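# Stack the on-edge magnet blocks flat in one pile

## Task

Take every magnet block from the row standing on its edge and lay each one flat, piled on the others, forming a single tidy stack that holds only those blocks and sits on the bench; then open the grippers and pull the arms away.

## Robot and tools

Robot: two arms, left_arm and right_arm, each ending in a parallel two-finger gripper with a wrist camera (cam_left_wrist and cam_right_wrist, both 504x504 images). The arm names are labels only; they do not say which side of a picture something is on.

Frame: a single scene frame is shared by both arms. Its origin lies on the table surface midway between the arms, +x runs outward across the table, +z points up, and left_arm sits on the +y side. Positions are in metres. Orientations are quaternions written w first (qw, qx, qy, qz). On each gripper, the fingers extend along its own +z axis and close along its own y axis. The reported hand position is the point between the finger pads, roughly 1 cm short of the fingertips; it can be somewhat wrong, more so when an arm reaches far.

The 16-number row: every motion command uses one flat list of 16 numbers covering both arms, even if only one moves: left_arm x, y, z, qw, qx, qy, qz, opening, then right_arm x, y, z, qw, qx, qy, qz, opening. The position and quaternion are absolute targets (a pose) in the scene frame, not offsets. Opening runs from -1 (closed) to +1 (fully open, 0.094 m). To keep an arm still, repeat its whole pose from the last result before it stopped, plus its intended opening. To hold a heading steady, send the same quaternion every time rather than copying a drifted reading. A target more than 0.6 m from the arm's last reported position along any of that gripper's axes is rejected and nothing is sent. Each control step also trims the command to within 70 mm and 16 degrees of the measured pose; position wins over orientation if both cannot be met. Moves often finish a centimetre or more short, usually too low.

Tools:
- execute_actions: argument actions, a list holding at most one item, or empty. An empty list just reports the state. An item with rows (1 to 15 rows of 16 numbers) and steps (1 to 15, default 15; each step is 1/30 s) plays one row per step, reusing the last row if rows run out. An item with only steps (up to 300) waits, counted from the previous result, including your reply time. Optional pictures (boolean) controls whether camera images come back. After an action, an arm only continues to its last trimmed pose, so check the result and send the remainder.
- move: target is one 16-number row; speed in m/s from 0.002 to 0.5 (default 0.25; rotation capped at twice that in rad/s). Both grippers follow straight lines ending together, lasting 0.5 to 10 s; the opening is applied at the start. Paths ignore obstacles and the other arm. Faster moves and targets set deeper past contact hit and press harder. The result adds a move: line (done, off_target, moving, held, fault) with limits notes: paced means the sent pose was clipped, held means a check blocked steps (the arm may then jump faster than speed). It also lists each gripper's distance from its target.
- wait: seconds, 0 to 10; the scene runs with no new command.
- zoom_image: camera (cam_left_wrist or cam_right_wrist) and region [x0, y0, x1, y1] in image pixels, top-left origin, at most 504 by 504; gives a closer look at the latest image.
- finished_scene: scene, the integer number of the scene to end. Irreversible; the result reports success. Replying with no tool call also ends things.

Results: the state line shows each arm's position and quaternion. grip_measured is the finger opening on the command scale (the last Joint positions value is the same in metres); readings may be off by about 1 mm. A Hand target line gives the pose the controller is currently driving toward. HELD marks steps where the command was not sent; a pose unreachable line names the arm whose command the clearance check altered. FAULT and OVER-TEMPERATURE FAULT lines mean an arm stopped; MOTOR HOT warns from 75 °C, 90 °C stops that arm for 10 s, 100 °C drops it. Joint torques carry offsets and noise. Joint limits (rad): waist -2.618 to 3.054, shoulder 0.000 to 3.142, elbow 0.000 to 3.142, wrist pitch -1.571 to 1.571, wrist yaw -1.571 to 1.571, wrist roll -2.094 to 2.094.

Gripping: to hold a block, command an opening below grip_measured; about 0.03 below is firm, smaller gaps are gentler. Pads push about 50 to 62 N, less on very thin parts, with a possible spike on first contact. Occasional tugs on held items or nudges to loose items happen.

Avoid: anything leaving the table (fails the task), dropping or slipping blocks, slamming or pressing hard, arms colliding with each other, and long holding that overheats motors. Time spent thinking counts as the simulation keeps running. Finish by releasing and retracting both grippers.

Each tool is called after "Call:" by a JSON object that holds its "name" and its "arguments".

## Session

Call:
{"name": "execute_actions", "arguments": {"actions": []}}

Scene clock: 0.00 s of 6200.00 s.
left_arm: end_effector_position=(+0.0994, -0.1539, +0.2975) grip_measured=+1.000 end_effector_quat_wxyz=(+0.378, +0.509, +0.748, -0.197) | right_arm: end_effector_position=(+0.3521, -0.2730, +0.1711) grip_measured=+1.000 end_effector_quat_wxyz=(+0.477, +0.051, +0.841, +0.249)
Joint positions: left_arm=[-1.542  1.371  1.458 -0.826 -0.331 -0.171  0.094] | right_arm=[-0.145  1.071  0.546  0.033 -0.471  0.302  0.094]
Joint velocities: left_arm=[-0.002 -0.007 -0.002 -0.051  0.007 -0.037  0.   ] | right_arm=[ 0.012 -0.012 -0.012 -0.007  0.007 -0.022  0.   ]
Joint torques (N m, as the arm reports them, + toward a larger angle): no reading
Hand target (left_arm): +0.101, -0.155, +0.312; +0.392, +0.499, +0.743, -0.210
Hand target (right_arm): +0.356, -0.273, +0.185; +0.494, +0.042, +0.832, +0.249

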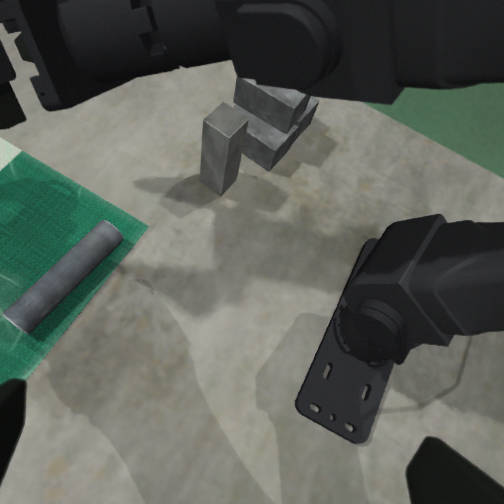

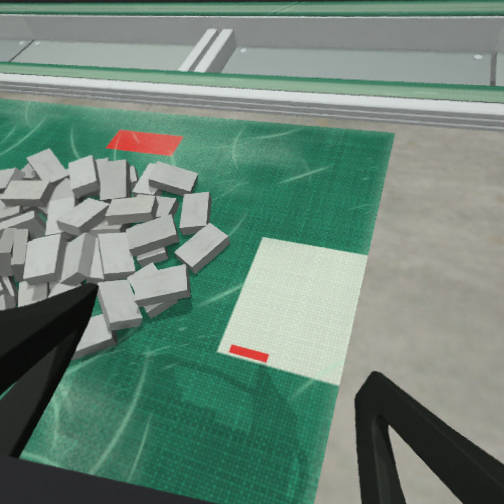

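Call:
{"name": "execute_actions", "arguments": {"actions": []}}

Scene clock: 12.83 s of 6200.00 s.
left_arm: end_effector_position=(+0.0994, -0.1539, +0.2975) grip_measured=+1.000 end_effector_quat_wxyz=(+0.378, +0.509, +0.748, -0.197) | right_arm: end_effector_position=(+0.3521, -0.2730, +0.1711) grip_measured=+1.000 end_effector_quat_wxyz=(+0.477, +0.051, +0.841, +0.249)
Joint positions: left_arm=[-1.542  1.371  1.458 -0.826 -0.331 -0.171  0.094] | right_arm=[-0.145  1.071  0.546  0.033 -0.471  0.302  0.094]
Joint velocities: left_arm=[-0.002 -0.002 -0.012  0.037 -0.081  0.037  0.   ] | right_arm=[ 0.007 -0.012 -0.002 -0.066 -0.022  0.022  0.   ]
Joint torques (N m, as the arm reports them, + toward a larger angle): left_arm=[-0.05 -5.25  8.09  1.49 -0.2  -0.03] | right_arm=[-0.07 -3.31  9.19  1.61 -0.18 -0.03]
Hand target (left_arm): +0.101, -0.155, +0.312; +0.392, +0.499, +0.743, -0.210
Hand target (right_arm): +0.356, -0.273, +0.185; +0.494, +0.042, +0.832, +0.249
Steps of this call (steps 1 to 90: nothing new was sent; then 9.83 s passed at rest). Readings (end_effector_position):
1: left_arm (+0.0994, -0.1539, +0.2975) | right_arm (+0.3521, -0.2730, +0.1711)
2: left_arm (+0.0994, -0.1539, +0.2975) | right_arm (+0.3521, -0.2730, +0.1711)
4: left_arm (+0.0994, -0.1539, +0.2975) | right_arm (+0.3521, -0.2730, +0.1711)
8: left_arm (+0.0994, -0.1539, +0.2975) | right_arm (+0.3521, -0.2730, +0.1711)
90: the state above

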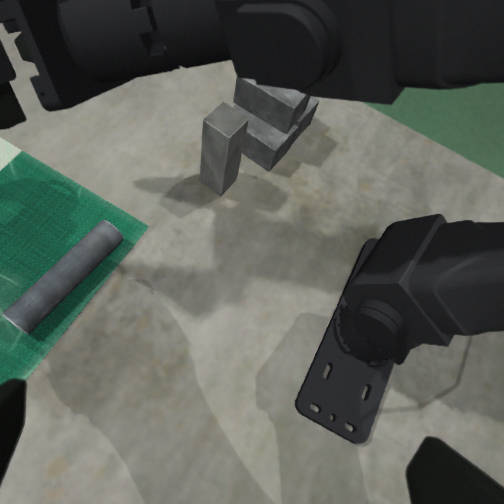

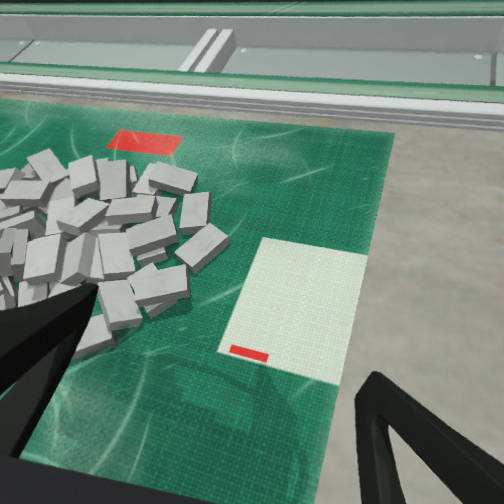

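Call:
{"name": "move", "arguments": {"target": [0.27,0.17,0.30,0.1,0.13,0.985,0.0,0.352,-0.273,0.185,0.477,0.051,0.841,0.249,1,1]}}

action 0: the call puts the target (right_arm/x, right_arm/y, right_arm/z) 0.637 m from right_arm's end_effector_position in the last result along the gripper's own y axis as it stood there; a target may be at most 0.6 m away along each of those axes, so nothing of the call was run and nothing moved. Command a nearer target, and go on from there in a later call.

Call:
{"name": "move", "arguments": {"target": [0.27,0.17,0.30,0.1,0.13,0.985,0.0,1,0.352,-0.273,0.185,0.477,0.051,0.841,0.249,1], "speed": 0.3}}

Scene clock: 22.43 s of 6200.00 s.
left_arm: end_effector_position=(+0.2649, +0.1709, +0.2915) grip_measured=+1.000 end_effector_quat_wxyz=(+0.185, +0.129, +0.974, -0.009) | right_arm: end_effector_position=(+0.3466, -0.2724, +0.1629) grip_measured=+1.000 end_effector_quat_wxyz=(+0.454, +0.059, +0.853, +0.250)
Joint positions: left_arm=[-0.264  1.332  1.718 -1.583 -0.02   0.033  0.094] | right_arm=[-0.145  1.071  0.557 -0.034 -0.471  0.302  0.094]
Joint velocities: left_arm=[-0.012  0.027 -0.002 -0.095 -0.007  0.022  0.   ] | right_arm=[ 0.002  0.007 -0.007 -0.037  0.051 -0.022  0.   ]
Joint torques (N m, as the arm reports them, + toward a larger angle): left_arm=[ 0.88 -2.22  8.02  0.78  0.02  0.03] | right_arm=[-0.06 -4.29 10.63  1.45 -0.14  0.01]
Hand target (left_arm): +0.268, +0.172, +0.300; +0.198, +0.129, +0.972, -0.009
Hand target (right_arm): +0.351, -0.273, +0.185; +0.477, +0.051, +0.841, +0.249
Off the commanded pose (left_arm): 0.010 m, 10 deg.
Off the commanded pose (right_arm): 0.023 m, 3 deg.
joint sent to its limit (left arm) — the command would take joint 4 (wrist pitch) past its lower limit, so that joint was sent only as far as its limit.
After step 90, 4.17 s passed at rest.
move: off_target (left_arm, right_arm)

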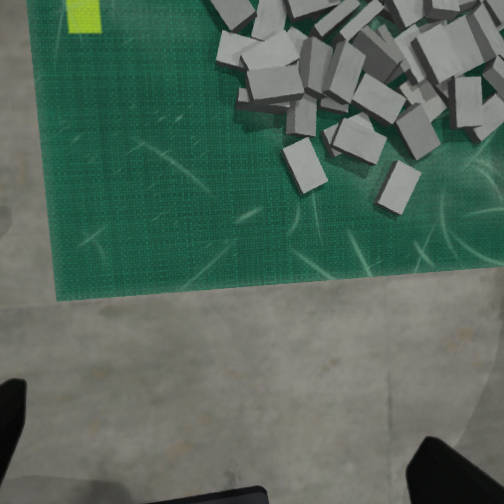

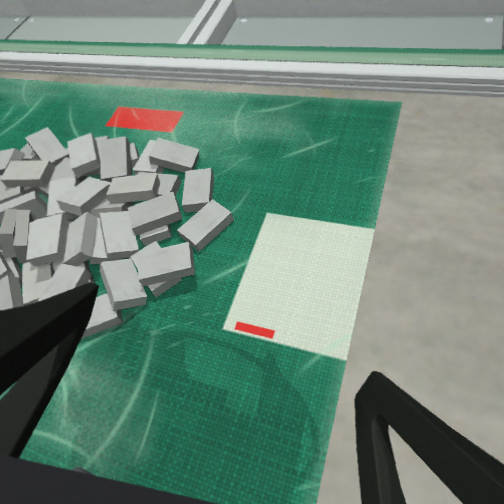

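Call:
{"name": "move", "arguments": {"target": [0.24,0.42,0.30,0.16,-0.335,0.925,0.055,1,0.352,-0.273,0.185,0.477,0.051,0.841,0.249,1], "speed": 0.35}}

Scene clock: 27.67 s of 6200.00 s.
left_arm: end_effector_position=(+0.2386, +0.4156, +0.2900) grip_measured=+1.000 end_effector_quat_wxyz=(+0.164, -0.328, +0.929, +0.052) | right_arm: end_effector_position=(+0.3465, -0.2724, +0.1627) grip_measured=+1.000 end_effector_quat_wxyz=(+0.453, +0.059, +0.854, +0.250)
Joint positions: left_arm=[ 0.697  1.491  1.848 -1.583  0.026  0.042  0.094] | right_arm=[-0.145  1.071  0.557 -0.034 -0.471  0.302  0.094]
Joint velocities: left_arm=[-0.007 -0.022  0.027 -0.037 -0.022 -0.066  0.   ] | right_arm=[-0.027  0.012 -0.002 -0.066 -0.037  0.051  0.   ]
Joint torques (N m, as the arm reports them, + toward a larger angle): left_arm=[ 0.81 -3.87  8.    0.75 -0.01 -0.09] | right_arm=[-0.02 -4.31 10.57  1.45 -0.14  0.02]
Hand target (left_arm): +0.238, +0.419, +0.299; +0.177, -0.335, +0.924, +0.058
Hand target (right_arm): +0.351, -0.273, +0.185; +0.477, +0.051, +0.841, +0.249
Off the commanded pose (left_arm): 0.011 m, 1 deg.
Off the commanded pose (right_arm): 0.023 m, 3 deg.
joint sent to its limit (left arm) — the command would take joint 4 (wrist pitch) past its lower limit, so that joint was sent only as far as its limit.
After step 90, 0.43 s passed at rest.
move: off_target (left_arm, right_arm)

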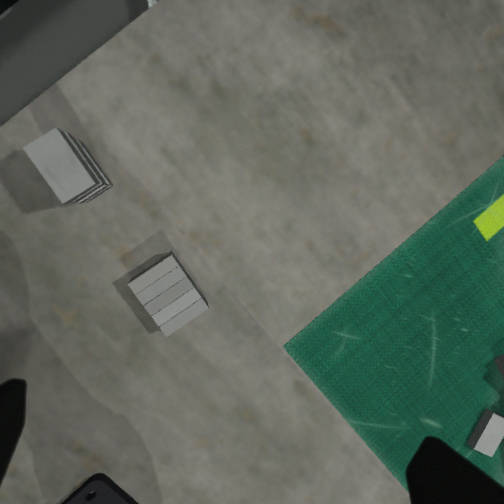

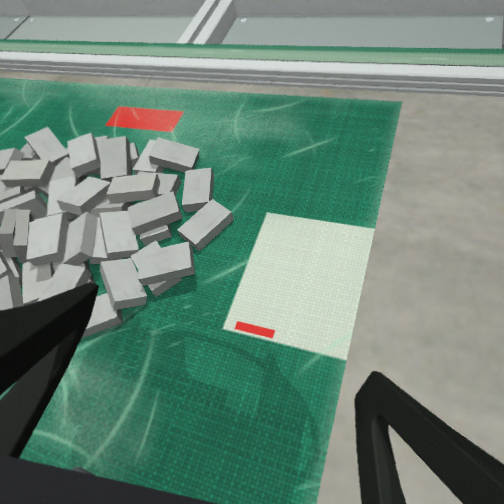

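Call:
{"name": "zoom_image", "arguments": {"camera": "cam_left_wrist", "region": [10,110,250,350]}}

Region (10, 110, 250, 350) of cam_left_wrist's 504x504 image, scaled by 2.100, with more detail than that image has.

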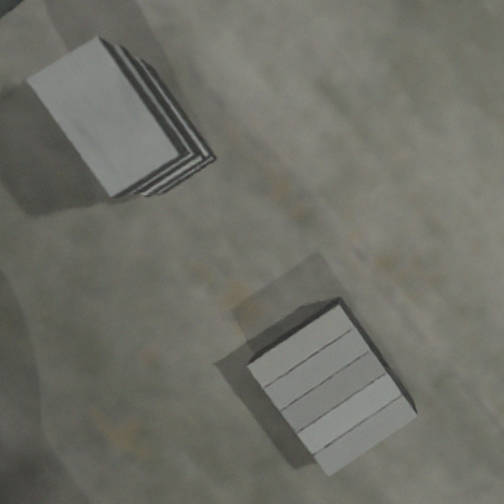

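Call:
{"name": "move", "arguments": {"target": [0.213,0.488,0.16,0.02,0.061,0.998,0.0,1,0.352,-0.273,0.185,0.477,0.051,0.841,0.249,1], "speed": 0.3}}

Scene clock: 115.20 s of 6200.00 s.
left_arm: end_effector_position=(+0.2137, +0.4821, +0.1580) grip_measured=+1.000 end_effector_quat_wxyz=(+0.013, +0.063, +0.998, -0.011) | right_arm: end_effector_position=(+0.3465, -0.2724, +0.1627) grip_measured=+1.000 end_effector_quat_wxyz=(+0.453, +0.059, +0.854, +0.250)
Joint positions: left_arm=[ 0.907  1.775  1.651 -1.451  0.034  1.064  0.094] | right_arm=[-0.145  1.071  0.557 -0.035 -0.471  0.302  0.094]
Joint velocities: left_arm=[ 0.012 -0.007 -0.007  0.037 -0.007 -0.022  0.   ] | right_arm=[-0.007 -0.002 -0.017 -0.081  0.037  0.022  0.   ]
Joint torques (N m, as the arm reports them, + toward a larger angle): left_arm=[ 1.02 -7.43  5.88  0.4   0.    0.05] | right_arm=[-0.04 -4.25 10.57  1.45 -0.16  0.01]
Hand target (left_arm): +0.213, +0.488, +0.160; +0.019, +0.062, +0.998, -0.000
Hand target (right_arm): +0.351, -0.273, +0.185; +0.477, +0.051, +0.841, +0.249
Off the commanded pose (left_arm): 0.006 m, 2 deg.
Off the commanded pose (right_arm): 0.023 m, 3 deg.
After step 90, 82.47 s passed at rest.
move: off_target (right_arm)

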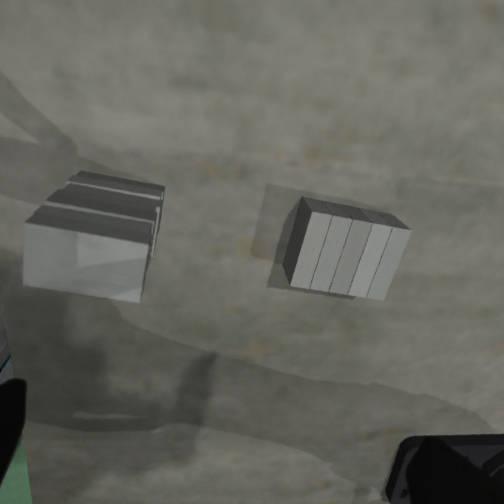

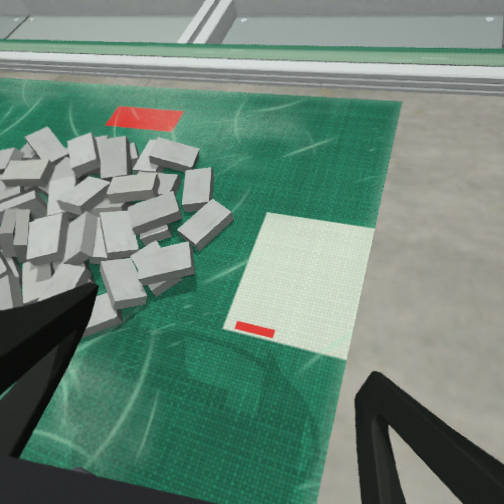

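Call:
{"name": "move", "arguments": {"target": [0.2024,0.4314,0.09,0.015,0.1002,0.995,0.0,1,0.352,-0.273,0.185,0.477,0.051,0.841,0.249,1], "speed": 0.2}}

Scene clock: 159.23 s of 6200.00 s.
left_arm: end_effector_position=(+0.1982, +0.4300, +0.0838) grip_measured=+1.000 end_effector_quat_wxyz=(+0.004, +0.098, +0.995, -0.018) | right_arm: end_effector_position=(+0.3464, -0.2724, +0.1626) grip_measured=+1.000 end_effector_quat_wxyz=(+0.453, +0.059, +0.854, +0.250)
Joint positions: left_arm=[ 0.835  1.617  1.176 -1.156  0.027  1.061  0.094] | right_arm=[-0.145  1.071  0.557 -0.035 -0.471  0.302  0.094]
Joint velocities: left_arm=[ 0.007 -0.007 -0.007  0.007  0.007  0.051  0.   ] | right_arm=[ 0.007 -0.012 -0.012 -0.037 -0.051 -0.051  0.   ]
Joint torques (N m, as the arm reports them, + toward a larger angle): left_arm=[-1.05 -7.77  5.56  0.36 -0.03 -0.1 ] | right_arm=[-0.05 -4.21 10.62  1.47 -0.16  0.02]
Hand target (left_arm): +0.203, +0.432, +0.091; +0.015, +0.100, +0.995, +0.000
Hand target (right_arm): +0.351, -0.273, +0.185; +0.477, +0.051, +0.841, +0.249
Off the commanded pose (left_arm): 0.008 m, 2 deg.
Off the commanded pose (right_arm): 0.023 m, 3 deg.
After step 90, 39.90 s passed at rest.
move: off_target (right_arm)

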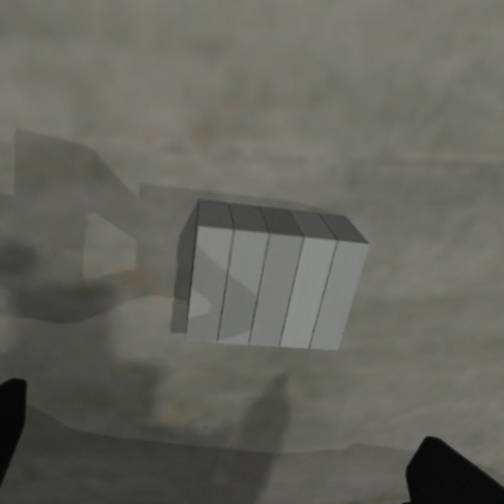

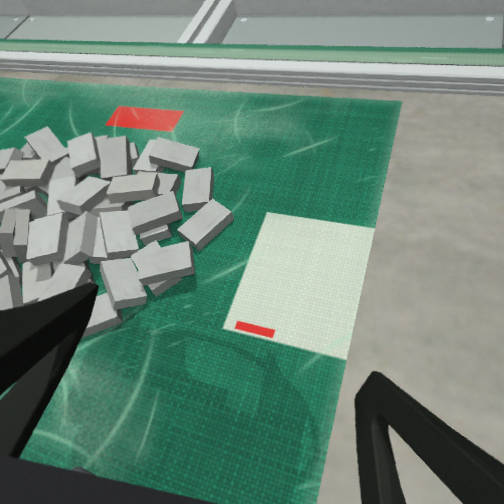

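Call:
{"name": "move", "arguments": {"target": [0.213,0.419,0.055,0.015,0.074,0.997,0.008,1,0.352,-0.273,0.185,0.477,0.051,0.841,0.249,1], "speed": 0.1}}

Scene clock: 175.70 s of 6200.00 s.
left_arm: end_effector_position=(+0.2082, +0.4175, +0.0514) grip_measured=+1.000 end_effector_quat_wxyz=(+0.006, +0.072, +0.997, -0.005) | right_arm: end_effector_position=(+0.3464, -0.2724, +0.1625) grip_measured=+1.000 end_effector_quat_wxyz=(+0.453, +0.059, +0.854, +0.250)
Joint positions: left_arm=[ 0.77   1.617  1.043 -0.997  0.016  0.943  0.094] | right_arm=[-0.145  1.071  0.557 -0.035 -0.471  0.302  0.094]
Joint velocities: left_arm=[ 0.007  0.007 -0.012 -0.007 -0.081 -0.037  0.   ] | right_arm=[ 0.007 -0.002 -0.012 -0.007  0.022  0.022  0.   ]
Joint torques (N m, as the arm reports them, + toward a larger angle): left_arm=[-1.05 -6.59  5.5   0.41 -0.02 -0.07] | right_arm=[ 0.   -4.23 10.59  1.47 -0.15 -0.01]
Hand target (left_arm): +0.213, +0.419, +0.055; +0.015, +0.074, +0.997, +0.008
Hand target (right_arm): +0.351, -0.273, +0.185; +0.477, +0.051, +0.841, +0.249
Off the commanded pose (left_arm): 0.006 m, 2 deg.
Off the commanded pose (right_arm): 0.023 m, 3 deg.
After step 90, 12.47 s passed at rest.
move: off_target (right_arm)

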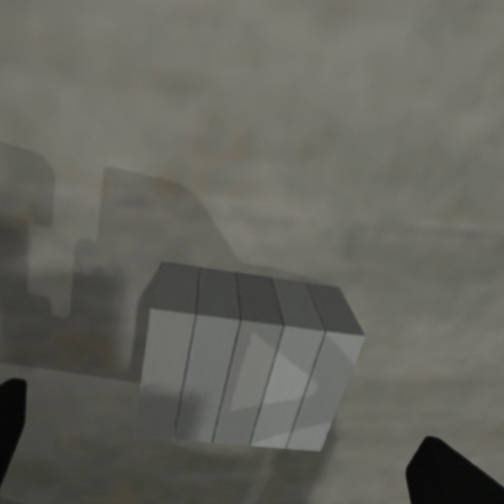

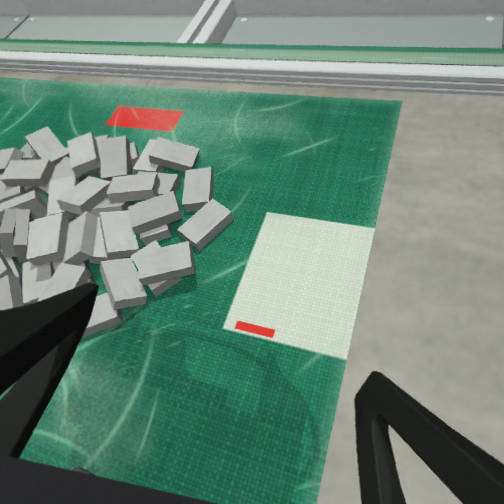

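Call:
{"name": "move", "arguments": {"target": [0.2145,0.4165,0.0205,0.015,0.072,0.997,0.008,1,0.352,-0.273,0.185,0.477,0.051,0.841,0.249,1], "speed": 0.06}}

Scene clock: 184.13 s of 6200.00 s.
left_arm: end_effector_position=(+0.2102, +0.4159, +0.0214) grip_measured=+1.000 end_effector_quat_wxyz=(+0.012, +0.069, +0.998, +0.002) | right_arm: end_effector_position=(+0.3464, -0.2724, +0.1625) grip_measured=+1.000 end_effector_quat_wxyz=(+0.453, +0.059, +0.854, +0.250)
Joint positions: left_arm=[ 0.76   1.648  0.947 -0.852  0.015  0.928  0.094] | right_arm=[-0.145  1.071  0.557 -0.035 -0.471  0.302  0.094]
Joint velocities: left_arm=[ 0.007 -0.002 -0.002 -0.037 -0.022 -0.095  0.   ] | right_arm=[ 0.012 -0.002 -0.002 -0.051 -0.051 -0.051  0.   ]
Joint torques (N m, as the arm reports them, + toward a larger angle): left_arm=[-1.11 -5.17  5.18  0.43 -0.01 -0.07] | right_arm=[-0.01 -4.26 10.64  1.46 -0.16  0.01]
Hand target (left_arm): +0.215, +0.416, +0.020; +0.015, +0.072, +0.997, +0.008
Hand target (right_arm): +0.351, -0.273, +0.185; +0.477, +0.051, +0.841, +0.249
Off the commanded pose (left_arm): 0.004 m, 1 deg.
Off the commanded pose (right_arm): 0.023 m, 3 deg.
After step 90, 4.40 s passed at rest.
move: off_target (right_arm)

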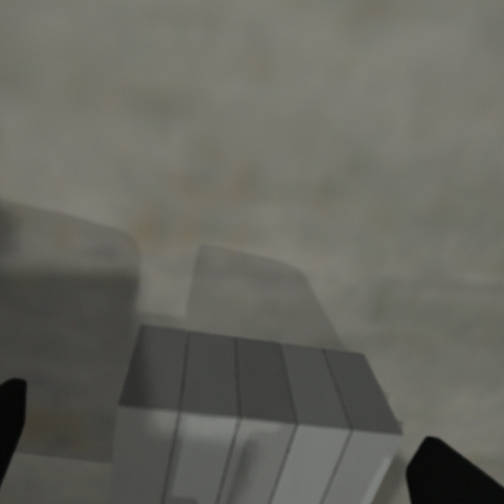

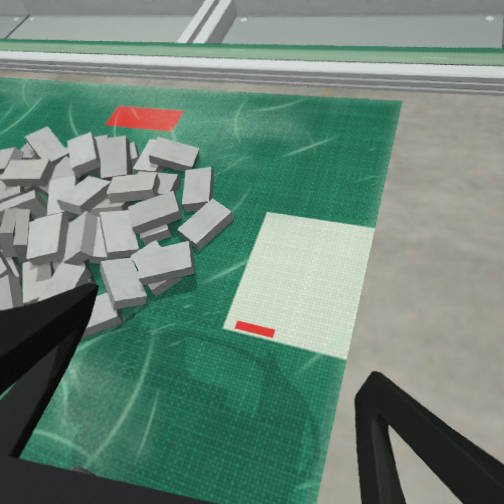

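Call:
{"name": "execute_actions", "arguments": {"actions": [{"rows":[[0.2145,0.4165,0.0205,0.015,0.072,0.997,0.008,0.9,0.352,-0.273,0.185,0.477,0.051,0.841,0.249,1],[0.2145,0.4165,0.0205,0.015,0.072,0.997,0.008,0.8,0.352,-0.273,0.185,0.477,0.051,0.841,0.249,1],[0.2145,0.4165,0.0205,0.015,0.072,0.997,0.008,0.7,0.352,-0.273,0.185,0.477,0.051,0.841,0.249,1],[0.2145,0.4165,0.0205,0.015,0.072,0.997,0.008,0.6,0.352,-0.273,0.185,0.477,0.051,0.841,0.249,1],[0.2145,0.4165,0.0205,0.015,0.072,0.997,0.008,0.52,0.352,-0.273,0.185,0.477,0.051,0.841,0.249,1],[0.2145,0.4165,0.0205,0.015,0.072,0.997,0.008,0.46,0.352,-0.273,0.185,0.477,0.051,0.841,0.249,1],[0.2145,0.4165,0.0205,0.015,0.072,0.997,0.008,0.41,0.352,-0.273,0.185,0.477,0.051,0.841,0.249,1],[0.2145,0.4165,0.0205,0.015,0.072,0.997,0.008,0.36,0.352,-0.273,0.185,0.477,0.051,0.841,0.249,1],[0.2145,0.4165,0.0205,0.015,0.072,0.997,0.008,0.32,0.352,-0.273,0.185,0.477,0.051,0.841,0.249,1],[0.2145,0.4165,0.0205,0.015,0.072,0.997,0.008,0.28,0.352,-0.273,0.185,0.477,0.051,0.841,0.249,1],[0.2145,0.4165,0.0205,0.015,0.072,0.997,0.008,0.24,0.352,-0.273,0.185,0.477,0.051,0.841,0.249,1],[0.2145,0.4165,0.0205,0.015,0.072,0.997,0.008,0.2,0.352,-0.273,0.185,0.477,0.051,0.841,0.249,1],[0.2145,0.4165,0.0205,0.015,0.072,0.997,0.008,0.17,0.352,-0.273,0.185,0.477,0.051,0.841,0.249,1],[0.2145,0.4165,0.0205,0.015,0.072,0.997,0.008,0.14,0.352,-0.273,0.185,0.477,0.051,0.841,0.249,1],[0.2145,0.4165,0.0205,0.015,0.072,0.997,0.008,0.11,0.352,-0.273,0.185,0.477,0.051,0.841,0.249,1]],"steps":15}], "pictures": false}}

Call:
{"name": "execute_actions", "arguments": {"actions": []}}

Scene clock: 194.90 s of 6200.00 s.
left_arm: end_effector_position=(+0.2101, +0.4156, +0.0214) grip_measured=+0.134 end_effector_quat_wxyz=(+0.011, +0.069, +0.998, +0.001) | right_arm: end_effector_position=(+0.3464, -0.2724, +0.1625) grip_measured=+1.000 end_effector_quat_wxyz=(+0.453, +0.059, +0.854, +0.250)
Joint positions: left_arm=[ 0.76   1.648  0.947 -0.853  0.016  0.927  0.053] | right_arm=[-0.145  1.071  0.557 -0.035 -0.471  0.302  0.094]
Joint velocities: left_arm=[ 0.002 -0.002  0.002 -0.022 -0.066 -0.037 -0.012] | right_arm=[ 0.002  0.007 -0.002  0.066 -0.007 -0.007  0.   ]
Joint torques (N m, as the arm reports them, + toward a larger angle): left_arm=[-1.21 -5.16  5.21  0.46 -0.01 -0.08] | right_arm=[-0.05 -4.25 10.65  1.43 -0.14  0.02]
Hand target (left_arm): +0.214, +0.416, +0.021; +0.015, +0.072, +0.997, +0.008
Hand target (right_arm): +0.351, -0.273, +0.185; +0.477, +0.051, +0.841, +0.249
Off the commanded pose (left_arm): 0.005 m, 1 deg.
Off the commanded pose (right_arm): 0.023 m, 3 deg.
Steps of this call (steps 1 to 90: nothing new was sent; then 7.27 s passed at rest; steps 91 to 105: all 15 steps of this action). Readings (end_effector_position):
91: left_arm (+0.2105, +0.4161, +0.0214) | right_arm (+0.3464, -0.2724, +0.1625)
92: left_arm (+0.2105, +0.4161, +0.0214) | right_arm (+0.3464, -0.2724, +0.1625)
94: left_arm (+0.2105, +0.4161, +0.0214) | right_arm (+0.3464, -0.2724, +0.1625)
98: left_arm (+0.2105, +0.4161, +0.0214) | right_arm (+0.3464, -0.2724, +0.1625)
105: the state above

Scene clock: 194.90 s of 6200.00 s.
left_arm: end_effector_position=(+0.2101, +0.4156, +0.0214) grip_measured=+0.134 end_effector_quat_wxyz=(+0.011, +0.069, +0.998, +0.001) | right_arm: end_effector_position=(+0.3464, -0.2724, +0.1625) grip_measured=+1.000 end_effector_quat_wxyz=(+0.453, +0.059, +0.854, +0.250)
Joint positions: left_arm=[ 0.76   1.648  0.947 -0.853  0.016  0.927  0.053] | right_arm=[-0.145  1.071  0.557 -0.035 -0.471  0.302  0.094]
Joint velocities: left_arm=[ 0.002 -0.002  0.002 -0.022 -0.066 -0.037 -0.012] | right_arm=[ 0.002  0.007 -0.002  0.066 -0.007 -0.007  0.   ]
Joint torques (N m, as the arm reports them, + toward a larger angle): left_arm=[-1.21 -5.16  5.21  0.46 -0.01 -0.08] | right_arm=[-0.05 -4.25 10.65  1.43 -0.14  0.02]
Hand target (left_arm): +0.214, +0.416, +0.021; +0.015, +0.072, +0.997, +0.008
Hand target (right_arm): +0.351, -0.273, +0.185; +0.477, +0.051, +0.841, +0.249
Off the commanded pose (left_arm): 0.005 m, 1 deg.
Off the commanded pose (right_arm): 0.023 m, 3 deg.

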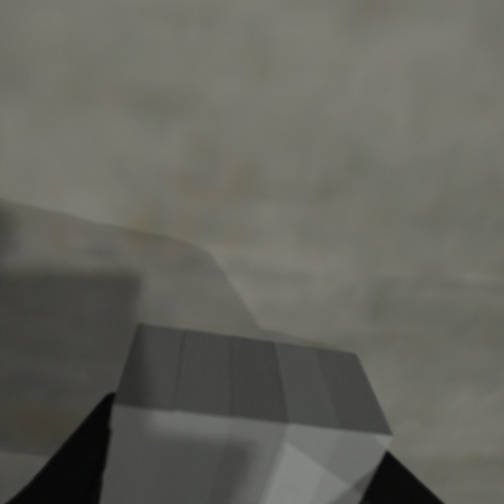

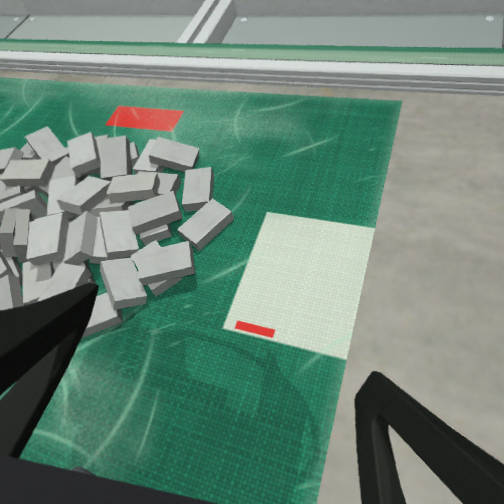

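Call:
{"name": "execute_actions", "arguments": {"actions": [{"rows":[[0.2145,0.4165,0.0205,0.015,0.072,0.997,0.008,0.09,0.352,-0.273,0.185,0.477,0.051,0.841,0.249,1],[0.2145,0.4165,0.0205,0.015,0.072,0.997,0.008,0.07,0.352,-0.273,0.185,0.477,0.051,0.841,0.249,1],[0.2145,0.4165,0.0205,0.015,0.072,0.997,0.008,0.05,0.352,-0.273,0.185,0.477,0.051,0.841,0.249,1]],"steps":12}], "pictures": false}}

Scene clock: 198.70 s of 6200.00 s.
left_arm: end_effector_position=(+0.2101, +0.4156, +0.0214) grip_measured=+0.131 end_effector_quat_wxyz=(+0.011, +0.069, +0.998, +0.001) | right_arm: end_effector_position=(+0.3464, -0.2724, +0.1625) grip_measured=+1.000 end_effector_quat_wxyz=(+0.453, +0.059, +0.854, +0.250)
Joint positions: left_arm=[ 0.76   1.648  0.947 -0.853  0.016  0.927  0.053] | right_arm=[-0.145  1.071  0.557 -0.035 -0.471  0.302  0.094]
Joint velocities: left_arm=[-0.007  0.027  0.007 -0.007 -0.022  0.066  0.001] | right_arm=[-0.007 -0.007  0.012 -0.022  0.037 -0.022  0.   ]
Joint torques (N m, as the arm reports them, + toward a larger angle): left_arm=[-1.1  -5.19  5.33  0.47 -0.04 -0.08] | right_arm=[-0.04 -4.2  10.57  1.45 -0.15  0.  ]
Hand target (left_arm): +0.214, +0.416, +0.021; +0.015, +0.072, +0.997, +0.008
Hand target (right_arm): +0.351, -0.273, +0.185; +0.477, +0.051, +0.841, +0.249
Off the commanded pose (left_arm): 0.005 m, 1 deg.
Off the commanded pose (right_arm): 0.023 m, 3 deg.
Steps of this call (steps 1 to 90: nothing new was sent; then 0.40 s passed at rest; steps 91 to 102: all 12 steps of this action). Readings (end_effector_position):
91: left_arm (+0.2101, +0.4156, +0.0214) | right_arm (+0.3464, -0.2724, +0.1625)
92: left_arm (+0.2101, +0.4156, +0.0214) | right_arm (+0.3464, -0.2724, +0.1625)
94: left_arm (+0.2101, +0.4156, +0.0214) | right_arm (+0.3464, -0.2724, +0.1625)
98: left_arm (+0.2101, +0.4156, +0.0214) | right_arm (+0.3464, -0.2724, +0.1625)
102: the state above

Call:
{"name": "move", "arguments": {"target": [0.2145,0.4165,0.08,0.02,0.072,0.997,0.008,0.07,0.352,-0.273,0.185,0.477,0.051,0.841,0.249,1], "speed": 0.08}}

Call:
{"name": "move", "arguments": {"target": [0.288,0.395,0.08,0.025,0.5,0.866,0.0,0.07,0.352,-0.273,0.185,0.477,0.051,0.841,0.249,1], "speed": 0.12}}

Scene clock: 205.37 s of 6200.00 s.
left_arm: end_effector_position=(+0.2046, +0.4101, +0.0604) grip_measured=+0.131 end_effector_quat_wxyz=(-0.003, +0.069, +0.998, -0.015) | right_arm: end_effector_position=(+0.3463, -0.2724, +0.1624) grip_measured=+1.000 end_effector_quat_wxyz=(+0.453, +0.059, +0.854, +0.250)
Joint positions: left_arm=[ 0.76   1.602  1.065 -1.06   0.016  0.927  0.053] | right_arm=[-0.145  1.071  0.557 -0.036 -0.471  0.302  0.094]
Joint velocities: left_arm=[-0.012 -0.017 -0.022 -0.051 -0.007  0.022 -0.001] | right_arm=[-0.017  0.002  0.012  0.022  0.051  0.066  0.   ]
Joint torques (N m, as the arm reports them, + toward a larger angle): left_arm=[-0.62 -8.31  9.01  0.05  0.05 -0.04] | right_arm=[-0.02 -4.24 10.59  1.48 -0.13  0.  ]
Hand target (left_arm): +0.214, +0.416, +0.080; +0.020, +0.072, +0.997, +0.008
Hand target (right_arm): +0.351, -0.273, +0.185; +0.477, +0.051, +0.841, +0.249
Off the commanded pose (left_arm): 0.023 m, 4 deg.
Off the commanded pose (right_arm): 0.023 m, 3 deg.
After step 90, 2.40 s passed at rest.
move: off_target (left_arm, right_arm)

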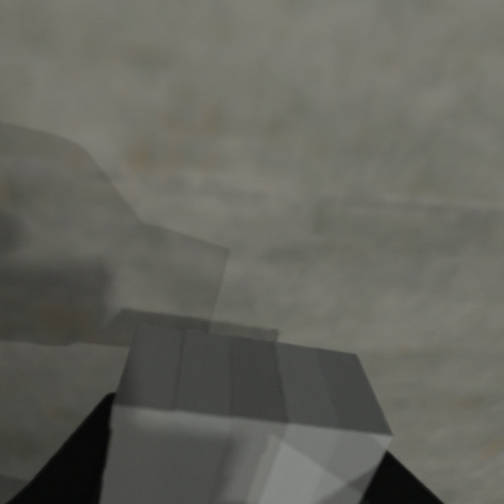

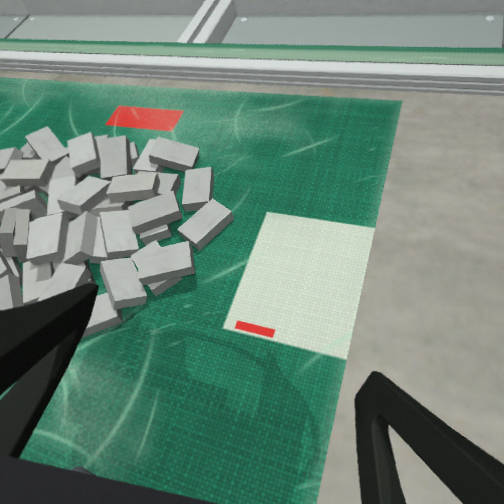

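Scene clock: 209.57 s of 6200.00 s.
left_arm: end_effector_position=(+0.2762, +0.3959, +0.0651) grip_measured=+0.132 end_effector_quat_wxyz=(+0.007, +0.491, +0.871, -0.010) | right_arm: end_effector_position=(+0.3463, -0.2724, +0.1624) grip_measured=+1.000 end_effector_quat_wxyz=(+0.453, +0.059, +0.854, +0.250)
Joint positions: left_arm=[ 0.565  1.757  1.258 -1.085  0.021  1.621  0.053] | right_arm=[-0.145  1.071  0.557 -0.036 -0.471  0.302  0.094]
Joint velocities: left_arm=[ 0.002 -0.007  0.002 -0.081  0.007  0.007 -0.001] | right_arm=[ 0.002  0.002  0.002 -0.007 -0.022 -0.066  0.   ]
Joint torques (N m, as the arm reports them, + toward a larger angle): left_arm=[-1.05 -7.63  9.39  0.07  0.22  0.04] | right_arm=[-0.11 -4.33 10.67  1.46 -0.14  0.02]
Hand target (left_arm): +0.288, +0.395, +0.079; +0.024, +0.500, +0.866, +0.002
Hand target (right_arm): +0.351, -0.273, +0.185; +0.477, +0.051, +0.841, +0.249
Off the commanded pose (left_arm): 0.019 m, 3 deg.
Off the commanded pose (right_arm): 0.023 m, 3 deg.
move: off_target (left_arm, right_arm)

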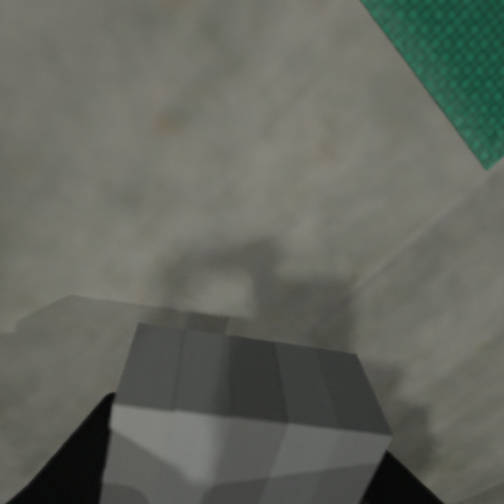

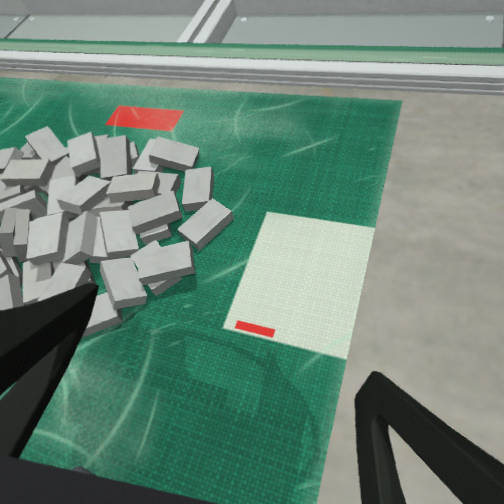

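Call:
{"name": "move", "arguments": {"target": [0.292,0.394,0.036,0.025,0.5,0.866,0.0,0.07,0.352,-0.273,0.185,0.477,0.051,0.841,0.249,1], "speed": 0.06}}

Scene clock: 222.47 s of 6200.00 s.
left_arm: end_effector_position=(+0.2821, +0.3961, +0.0289) grip_measured=+0.132 end_effector_quat_wxyz=(+0.008, +0.496, +0.868, -0.011) | right_arm: end_effector_position=(+0.3463, -0.2724, +0.1624) grip_measured=+1.000 end_effector_quat_wxyz=(+0.453, +0.059, +0.854, +0.250)
Joint positions: left_arm=[ 0.556  1.82   1.184 -0.948  0.024  1.623  0.053] | right_arm=[-0.145  1.071  0.557 -0.036 -0.471  0.302  0.094]
Joint velocities: left_arm=[-0.002 -0.012 -0.002  0.022 -0.007 -0.037 -0.   ] | right_arm=[ 0.007  0.002 -0.002  0.007 -0.081  0.037  0.   ]
Joint torques (N m, as the arm reports them, + toward a larger angle): left_arm=[-1.06 -8.14  6.28  0.32  0.21 -0.03] | right_arm=[ 0.07 -4.35 10.57  1.44 -0.14  0.02]
Hand target (left_arm): +0.292, +0.394, +0.036; +0.025, +0.500, +0.866, -0.000
Hand target (right_arm): +0.351, -0.273, +0.185; +0.477, +0.051, +0.841, +0.249
Off the commanded pose (left_arm): 0.012 m, 2 deg.
Off the commanded pose (right_arm): 0.023 m, 3 deg.
After step 90, 8.87 s passed at rest.
move: off_target (left_arm, right_arm)

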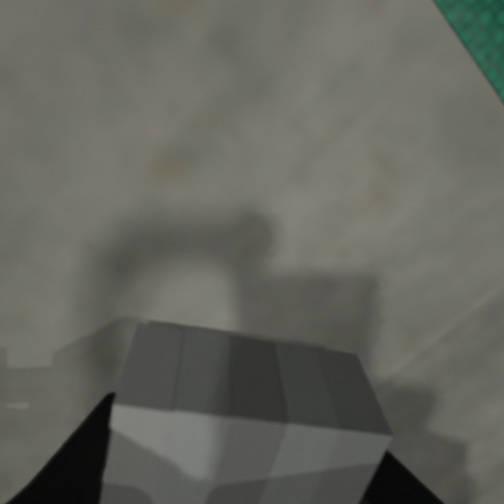

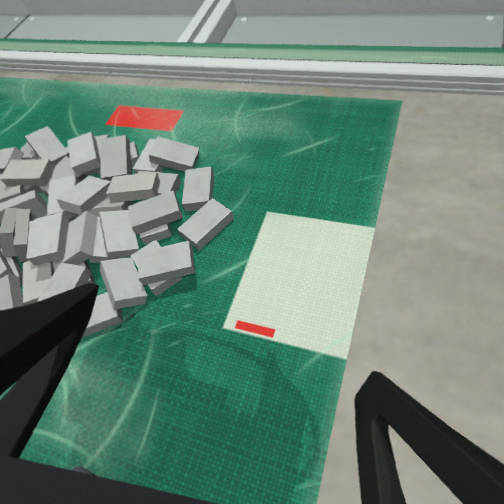

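Call:
{"name": "move", "arguments": {"target": [0.292,0.394,0.028,0.025,0.5,0.866,0.0,0.07,0.352,-0.273,0.185,0.477,0.051,0.841,0.249,1], "speed": 0.02}}

Scene clock: 227.50 s of 6200.00 s.
left_arm: end_effector_position=(+0.2844, +0.3976, +0.0225) grip_measured=+0.132 end_effector_quat_wxyz=(+0.009, +0.496, +0.868, -0.008) | right_arm: end_effector_position=(+0.3462, -0.2724, +0.1623) grip_measured=+1.000 end_effector_quat_wxyz=(+0.452, +0.059, +0.854, +0.250)
Joint positions: left_arm=[ 0.556  1.833  1.174 -0.917  0.024  1.623  0.053] | right_arm=[-0.145  1.071  0.557 -0.037 -0.471  0.302  0.094]
Joint velocities: left_arm=[-0.007  0.012 -0.002  0.007  0.022 -0.022 -0.   ] | right_arm=[ 0.002 -0.002  0.007  0.007 -0.051  0.037  0.   ]
Joint torques (N m, as the arm reports them, + toward a larger angle): left_arm=[-1.   -8.35  5.55  0.31  0.2  -0.05] | right_arm=[ 0.   -4.28 10.67  1.47 -0.14  0.03]
Hand target (left_arm): +0.292, +0.394, +0.028; +0.025, +0.500, +0.866, -0.000
Hand target (right_arm): +0.351, -0.273, +0.185; +0.477, +0.051, +0.841, +0.249
Off the commanded pose (left_arm): 0.010 m, 2 deg.
Off the commanded pose (right_arm): 0.023 m, 3 deg.
After step 90, 0.37 s passed at rest.
move: off_target (right_arm)

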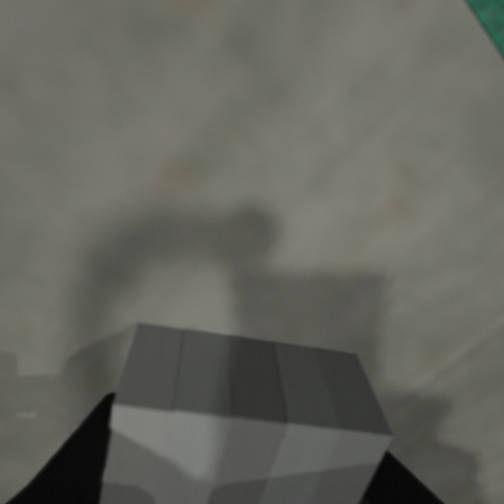

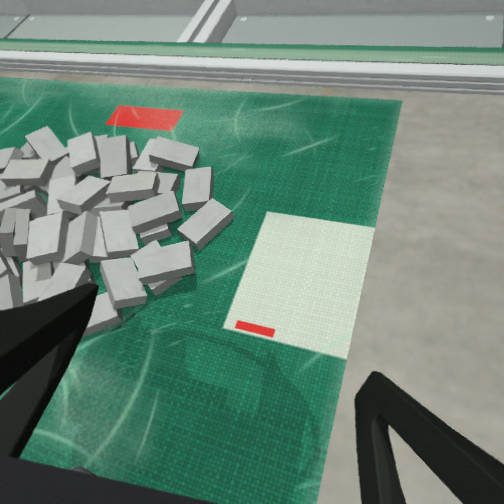

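Call:
{"name": "execute_actions", "arguments": {"actions": [{"rows":[[0.292,0.394,0.027,0.025,0.5,0.866,0.0,0.07,0.352,-0.273,0.185,0.477,0.051,0.841,0.249,1],[0.292,0.394,0.026,0.025,0.5,0.866,0.0,0.07,0.352,-0.273,0.185,0.477,0.051,0.841,0.249,1],[0.292,0.394,0.025,0.025,0.5,0.866,0.0,0.07,0.352,-0.273,0.185,0.477,0.051,0.841,0.249,1],[0.292,0.394,0.024,0.025,0.5,0.866,0.0,0.07,0.352,-0.273,0.185,0.477,0.051,0.841,0.249,1]],"steps":15}], "pictures": false}}

Scene clock: 231.83 s of 6200.00 s.
left_arm: end_effector_position=(+0.2844, +0.3975, +0.0215) grip_measured=+0.132 end_effector_quat_wxyz=(+0.010, +0.496, +0.868, -0.008) | right_arm: end_effector_position=(+0.3462, -0.2724, +0.1623) grip_measured=+1.000 end_effector_quat_wxyz=(+0.452, +0.059, +0.854, +0.250)
Joint positions: left_arm=[ 0.556  1.833  1.169 -0.912  0.024  1.623  0.053] | right_arm=[-0.145  1.071  0.557 -0.037 -0.471  0.302  0.094]
Joint velocities: left_arm=[-0.002 -0.002 -0.007  0.022 -0.051 -0.051 -0.001] | right_arm=[-0.017  0.017 -0.002 -0.007 -0.022  0.037  0.   ]
Joint torques (N m, as the arm reports them, + toward a larger angle): left_arm=[-1.04 -7.95  5.08  0.43  0.23 -0.04] | right_arm=[-0.06 -4.28 10.62  1.46 -0.13  0.02]
Hand target (left_arm): +0.292, +0.394, +0.024; +0.025, +0.500, +0.866, -0.000
Hand target (right_arm): +0.351, -0.273, +0.185; +0.477, +0.051, +0.841, +0.249
Off the commanded pose (left_arm): 0.009 m, 2 deg.
Off the commanded pose (right_arm): 0.023 m, 3 deg.
Steps of this call (steps 1 to 90: nothing new was sent; then 0.83 s passed at rest; steps 91 to 105: all 15 steps of this action). Readings (end_effector_position):
91: left_arm (+0.2843, +0.3975, +0.0221) | right_arm (+0.3462, -0.2724, +0.1623)
92: left_arm (+0.2841, +0.3974, +0.0216) | right_arm (+0.3462, -0.2724, +0.1623)
94: left_arm (+0.2844, +0.3975, +0.0215) | right_arm (+0.3462, -0.2724, +0.1623)
98: left_arm (+0.2844, +0.3975, +0.0215) | right_arm (+0.3462, -0.2724, +0.1623)
105: the state above

Call:
{"name": "execute_actions", "arguments": {"actions": [{"rows":[[0.292,0.394,0.025,0.025,0.5,0.866,0.0,0.12,0.352,-0.273,0.185,0.477,0.051,0.841,0.249,1],[0.292,0.394,0.025,0.025,0.5,0.866,0.0,0.15,0.352,-0.273,0.185,0.477,0.051,0.841,0.249,1],[0.292,0.394,0.025,0.025,0.5,0.866,0.0,0.18,0.352,-0.273,0.185,0.477,0.051,0.841,0.249,1],[0.292,0.394,0.025,0.025,0.5,0.866,0.0,0.22,0.352,-0.273,0.185,0.477,0.051,0.841,0.249,1],[0.292,0.394,0.025,0.025,0.5,0.866,0.0,0.27,0.352,-0.273,0.185,0.477,0.051,0.841,0.249,1],[0.292,0.394,0.025,0.025,0.5,0.866,0.0,0.33,0.352,-0.273,0.185,0.477,0.051,0.841,0.249,1],[0.292,0.394,0.025,0.025,0.5,0.866,0.0,0.40,0.352,-0.273,0.185,0.477,0.051,0.841,0.249,1],[0.292,0.394,0.025,0.025,0.5,0.866,0.0,0.48,0.352,-0.273,0.185,0.477,0.051,0.841,0.249,1],[0.292,0.394,0.025,0.025,0.5,0.866,0.0,0.55,0.352,-0.273,0.185,0.477,0.051,0.841,0.249,1]],"steps":12}], "pictures": false}}

Call:
{"name": "move", "arguments": {"target": [0.29,0.394,0.085,0.02,0.5,0.866,0.0,0.55,0.352,-0.273,0.185,0.477,0.051,0.841,0.249,1], "speed": 0.15}}

Scene clock: 238.60 s of 6200.00 s.
left_arm: end_effector_position=(+0.2854, +0.3981, +0.0215) grip_measured=+0.547 end_effector_quat_wxyz=(+0.011, +0.496, +0.868, -0.006) | right_arm: end_effector_position=(+0.3462, -0.2724, +0.1623) grip_measured=+1.000 end_effector_quat_wxyz=(+0.452, +0.059, +0.854, +0.250)
Joint positions: left_arm=[ 0.556  1.833  1.169 -0.907  0.025  1.623  0.073] | right_arm=[-0.145  1.071  0.557 -0.037 -0.471  0.302  0.094]
Joint velocities: left_arm=[0.017 0.007 0.022 0.007 0.051 0.007 0.001] | right_arm=[-0.012 -0.017 -0.007 -0.066 -0.007 -0.022  0.   ]
Joint torques (N m, as the arm reports them, + toward a larger angle): left_arm=[-1.04 -8.06  5.39  0.33  0.2  -0.05] | right_arm=[-0.05 -4.27 10.62  1.48 -0.17  0.01]
Hand target (left_arm): +0.292, +0.394, +0.025; +0.025, +0.500, +0.866, -0.000
Hand target (right_arm): +0.351, -0.273, +0.185; +0.477, +0.051, +0.841, +0.249
Off the commanded pose (left_arm): 0.009 m, 2 deg.
Off the commanded pose (right_arm): 0.023 m, 3 deg.
Steps of this call (steps 1 to 90: nothing new was sent; then 3.37 s passed at rest; steps 91 to 102: all 12 steps of this action). Readings (end_effector_position):
91: left_arm (+0.2844, +0.3975, +0.0215) | right_arm (+0.3462, -0.2724, +0.1623)
92: left_arm (+0.2844, +0.3975, +0.0215) | right_arm (+0.3462, -0.2724, +0.1623)
94: left_arm (+0.2844, +0.3975, +0.0215) | right_arm (+0.3462, -0.2724, +0.1623)
98: left_arm (+0.2851, +0.3979, +0.0215) | right_arm (+0.3462, -0.2724, +0.1623)
102: the state above

Scene clock: 239.90 s of 6200.00 s.
left_arm: end_effector_position=(+0.2833, +0.3967, +0.0730) grip_measured=+0.548 end_effector_quat_wxyz=(+0.009, +0.496, +0.868, -0.010) | right_arm: end_effector_position=(+0.3462, -0.2724, +0.1623) grip_measured=+1.000 end_effector_quat_wxyz=(+0.452, +0.059, +0.854, +0.250)
Joint positions: left_arm=[ 0.556  1.771  1.307 -1.117  0.025  1.623  0.073] | right_arm=[-0.145  1.071  0.557 -0.037 -0.471  0.302  0.094]
Joint velocities: left_arm=[-0.007  0.002  0.007  0.007 -0.051  0.022  0.   ] | right_arm=[ 0.027  0.012 -0.012 -0.007  0.007 -0.051  0.   ]
Joint torques (N m, as the arm reports them, + toward a larger angle): left_arm=[-1.21 -8.39  7.69  0.08  0.12 -0.06] | right_arm=[-0.02 -4.29 10.63  1.47 -0.14  0.  ]
Hand target (left_arm): +0.290, +0.394, +0.085; +0.020, +0.500, +0.866, -0.000
Hand target (right_arm): +0.351, -0.273, +0.185; +0.477, +0.051, +0.841, +0.249
Off the commanded pose (left_arm): 0.014 m, 2 deg.
Off the commanded pose (right_arm): 0.023 m, 3 deg.
move: off_target (left_arm, right_arm)

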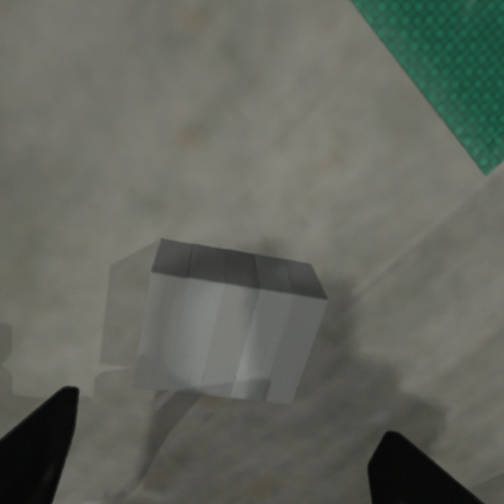

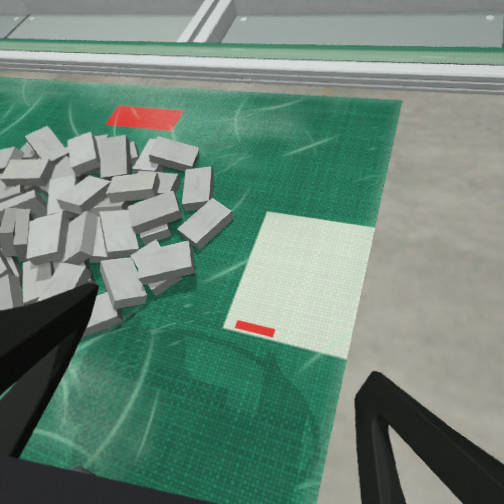

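Call:
{"name": "move", "arguments": {"target": [0.305,0.402,0.075,-0.249,-0.254,0.932,-0.068,0.35,0.36,0.03,0.14,0.542,-0.455,0.542,0.455,1], "speed": 0.15}}

Scene clock: 264.97 s of 6200.00 s.
left_arm: end_effector_position=(+0.3013, +0.3975, +0.0676) grip_measured=+0.352 end_effector_quat_wxyz=(-0.185, -0.244, +0.951, -0.041) | right_arm: end_effector_position=(+0.3561, +0.0220, +0.1332) grip_measured=+1.000 end_effector_quat_wxyz=(+0.528, -0.446, +0.562, +0.454)
Joint positions: left_arm=[ 0.503  2.195  1.816 -1.573 -0.023  0.026  0.064] | right_arm=[ 0.442  2.064  0.845  1.173 -0.896  0.003  0.094]
Joint velocities: left_arm=[ 0.007 -0.002  0.012 -0.022 -0.051 -0.051  0.   ] | right_arm=[ 0.022  0.002  0.002 -0.007  0.037 -0.022  0.   ]
Joint torques (N m, as the arm reports them, + toward a larger angle): left_arm=[ 0.94 -9.92  7.58 -0.53  0.09 -0.1 ] | right_arm=[ 0.61 -7.96  7.94  1.61 -0.1  -0.04]
Hand target (left_arm): +0.304, +0.402, +0.074; -0.175, -0.255, +0.950, -0.043
Hand target (right_arm): +0.358, +0.028, +0.143; +0.541, -0.455, +0.542, +0.454
Off the commanded pose (left_arm): 0.009 m, 8 deg.
Off the commanded pose (right_arm): 0.011 m, 3 deg.
joint sent to its limit (left arm) — the command would take joint 4 (wrist pitch) past its lower limit, so that joint was sent only as far as its limit.
After step 90, 16.17 s passed at rest.
move: off_target (left_arm, right_arm)

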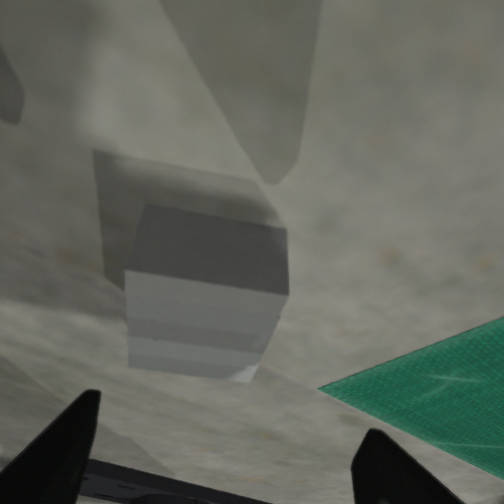

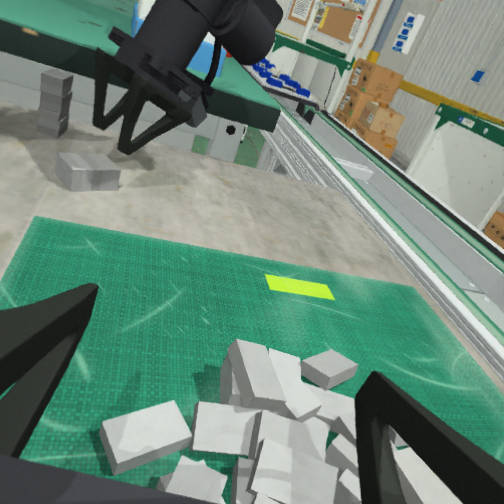

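Call:
{"name": "move", "arguments": {"target": [0.300,0.413,0.05,-0.249,-0.254,0.932,-0.068,0.35,0.36,0.03,0.14,0.542,-0.455,0.542,0.455,1], "speed": 0.08}}

Scene clock: 285.97 s of 6200.00 s.
left_arm: end_effector_position=(+0.2965, +0.4065, +0.0428) grip_measured=+0.352 end_effector_quat_wxyz=(-0.216, -0.253, +0.941, -0.055) | right_arm: end_effector_position=(+0.3583, +0.0234, +0.1306) grip_measured=+1.000 end_effector_quat_wxyz=(+0.529, -0.447, +0.560, +0.454)
Joint positions: left_arm=[ 0.534  2.287  1.842 -1.575 -0.022  0.033  0.064] | right_arm=[ 0.442  2.082  0.856  1.183 -0.898  0.002  0.094]
Joint velocities: left_arm=[-0.012  0.002 -0.012  0.022 -0.022 -0.051  0.001] | right_arm=[-0.007 -0.007 -0.022 -0.081 -0.066  0.007  0.   ]
Joint torques (N m, as the arm reports them, + toward a larger angle): left_arm=[  0.93 -10.49   7.54  -0.61   0.     0.03] | right_arm=[ 0.81 -8.14  7.75  1.59 -0.08 -0.03]
Hand target (left_arm): +0.299, +0.413, +0.049; -0.205, -0.256, +0.943, -0.054
Hand target (right_arm): +0.360, +0.030, +0.140; +0.541, -0.455, +0.542, +0.454
Off the commanded pose (left_arm): 0.010 m, 4 deg.
Off the commanded pose (right_arm): 0.012 m, 3 deg.
joint sent to its limit (left arm) — the command would take joint 4 (wrist pitch) past its lower limit, so that joint was sent only as far as its limit.
After step 90, 16.60 s passed at rest.
move: off_target (left_arm, right_arm)

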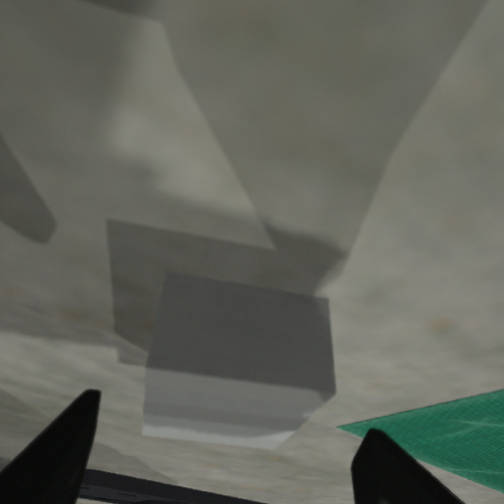

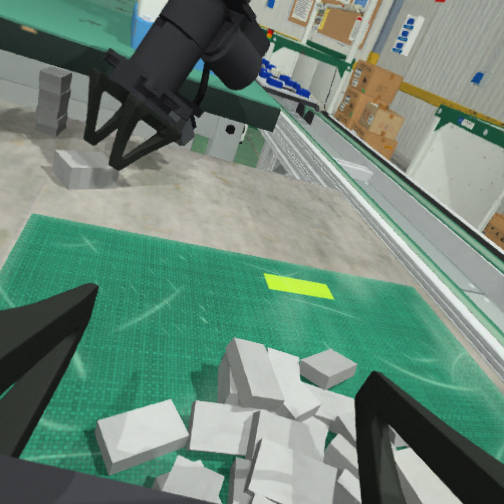

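Call:
{"name": "zoom_image", "arguments": {"camera": "cam_right_wrist", "region": [20,40,220,220]}}

Region (20, 40, 220, 220) of cam_right_wrist's 504x504 image, scaled by 2.520, with more detail than that image has; it fills the top 454 rows of this view, and the rest is white.

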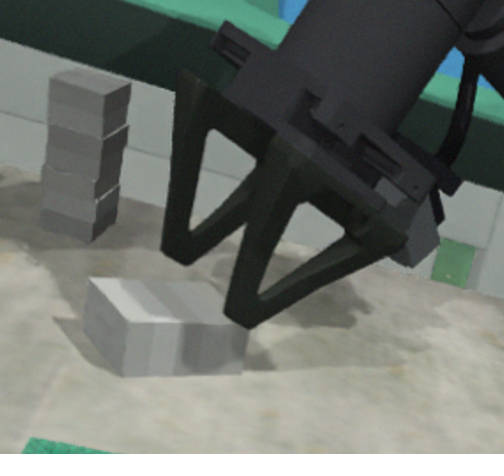

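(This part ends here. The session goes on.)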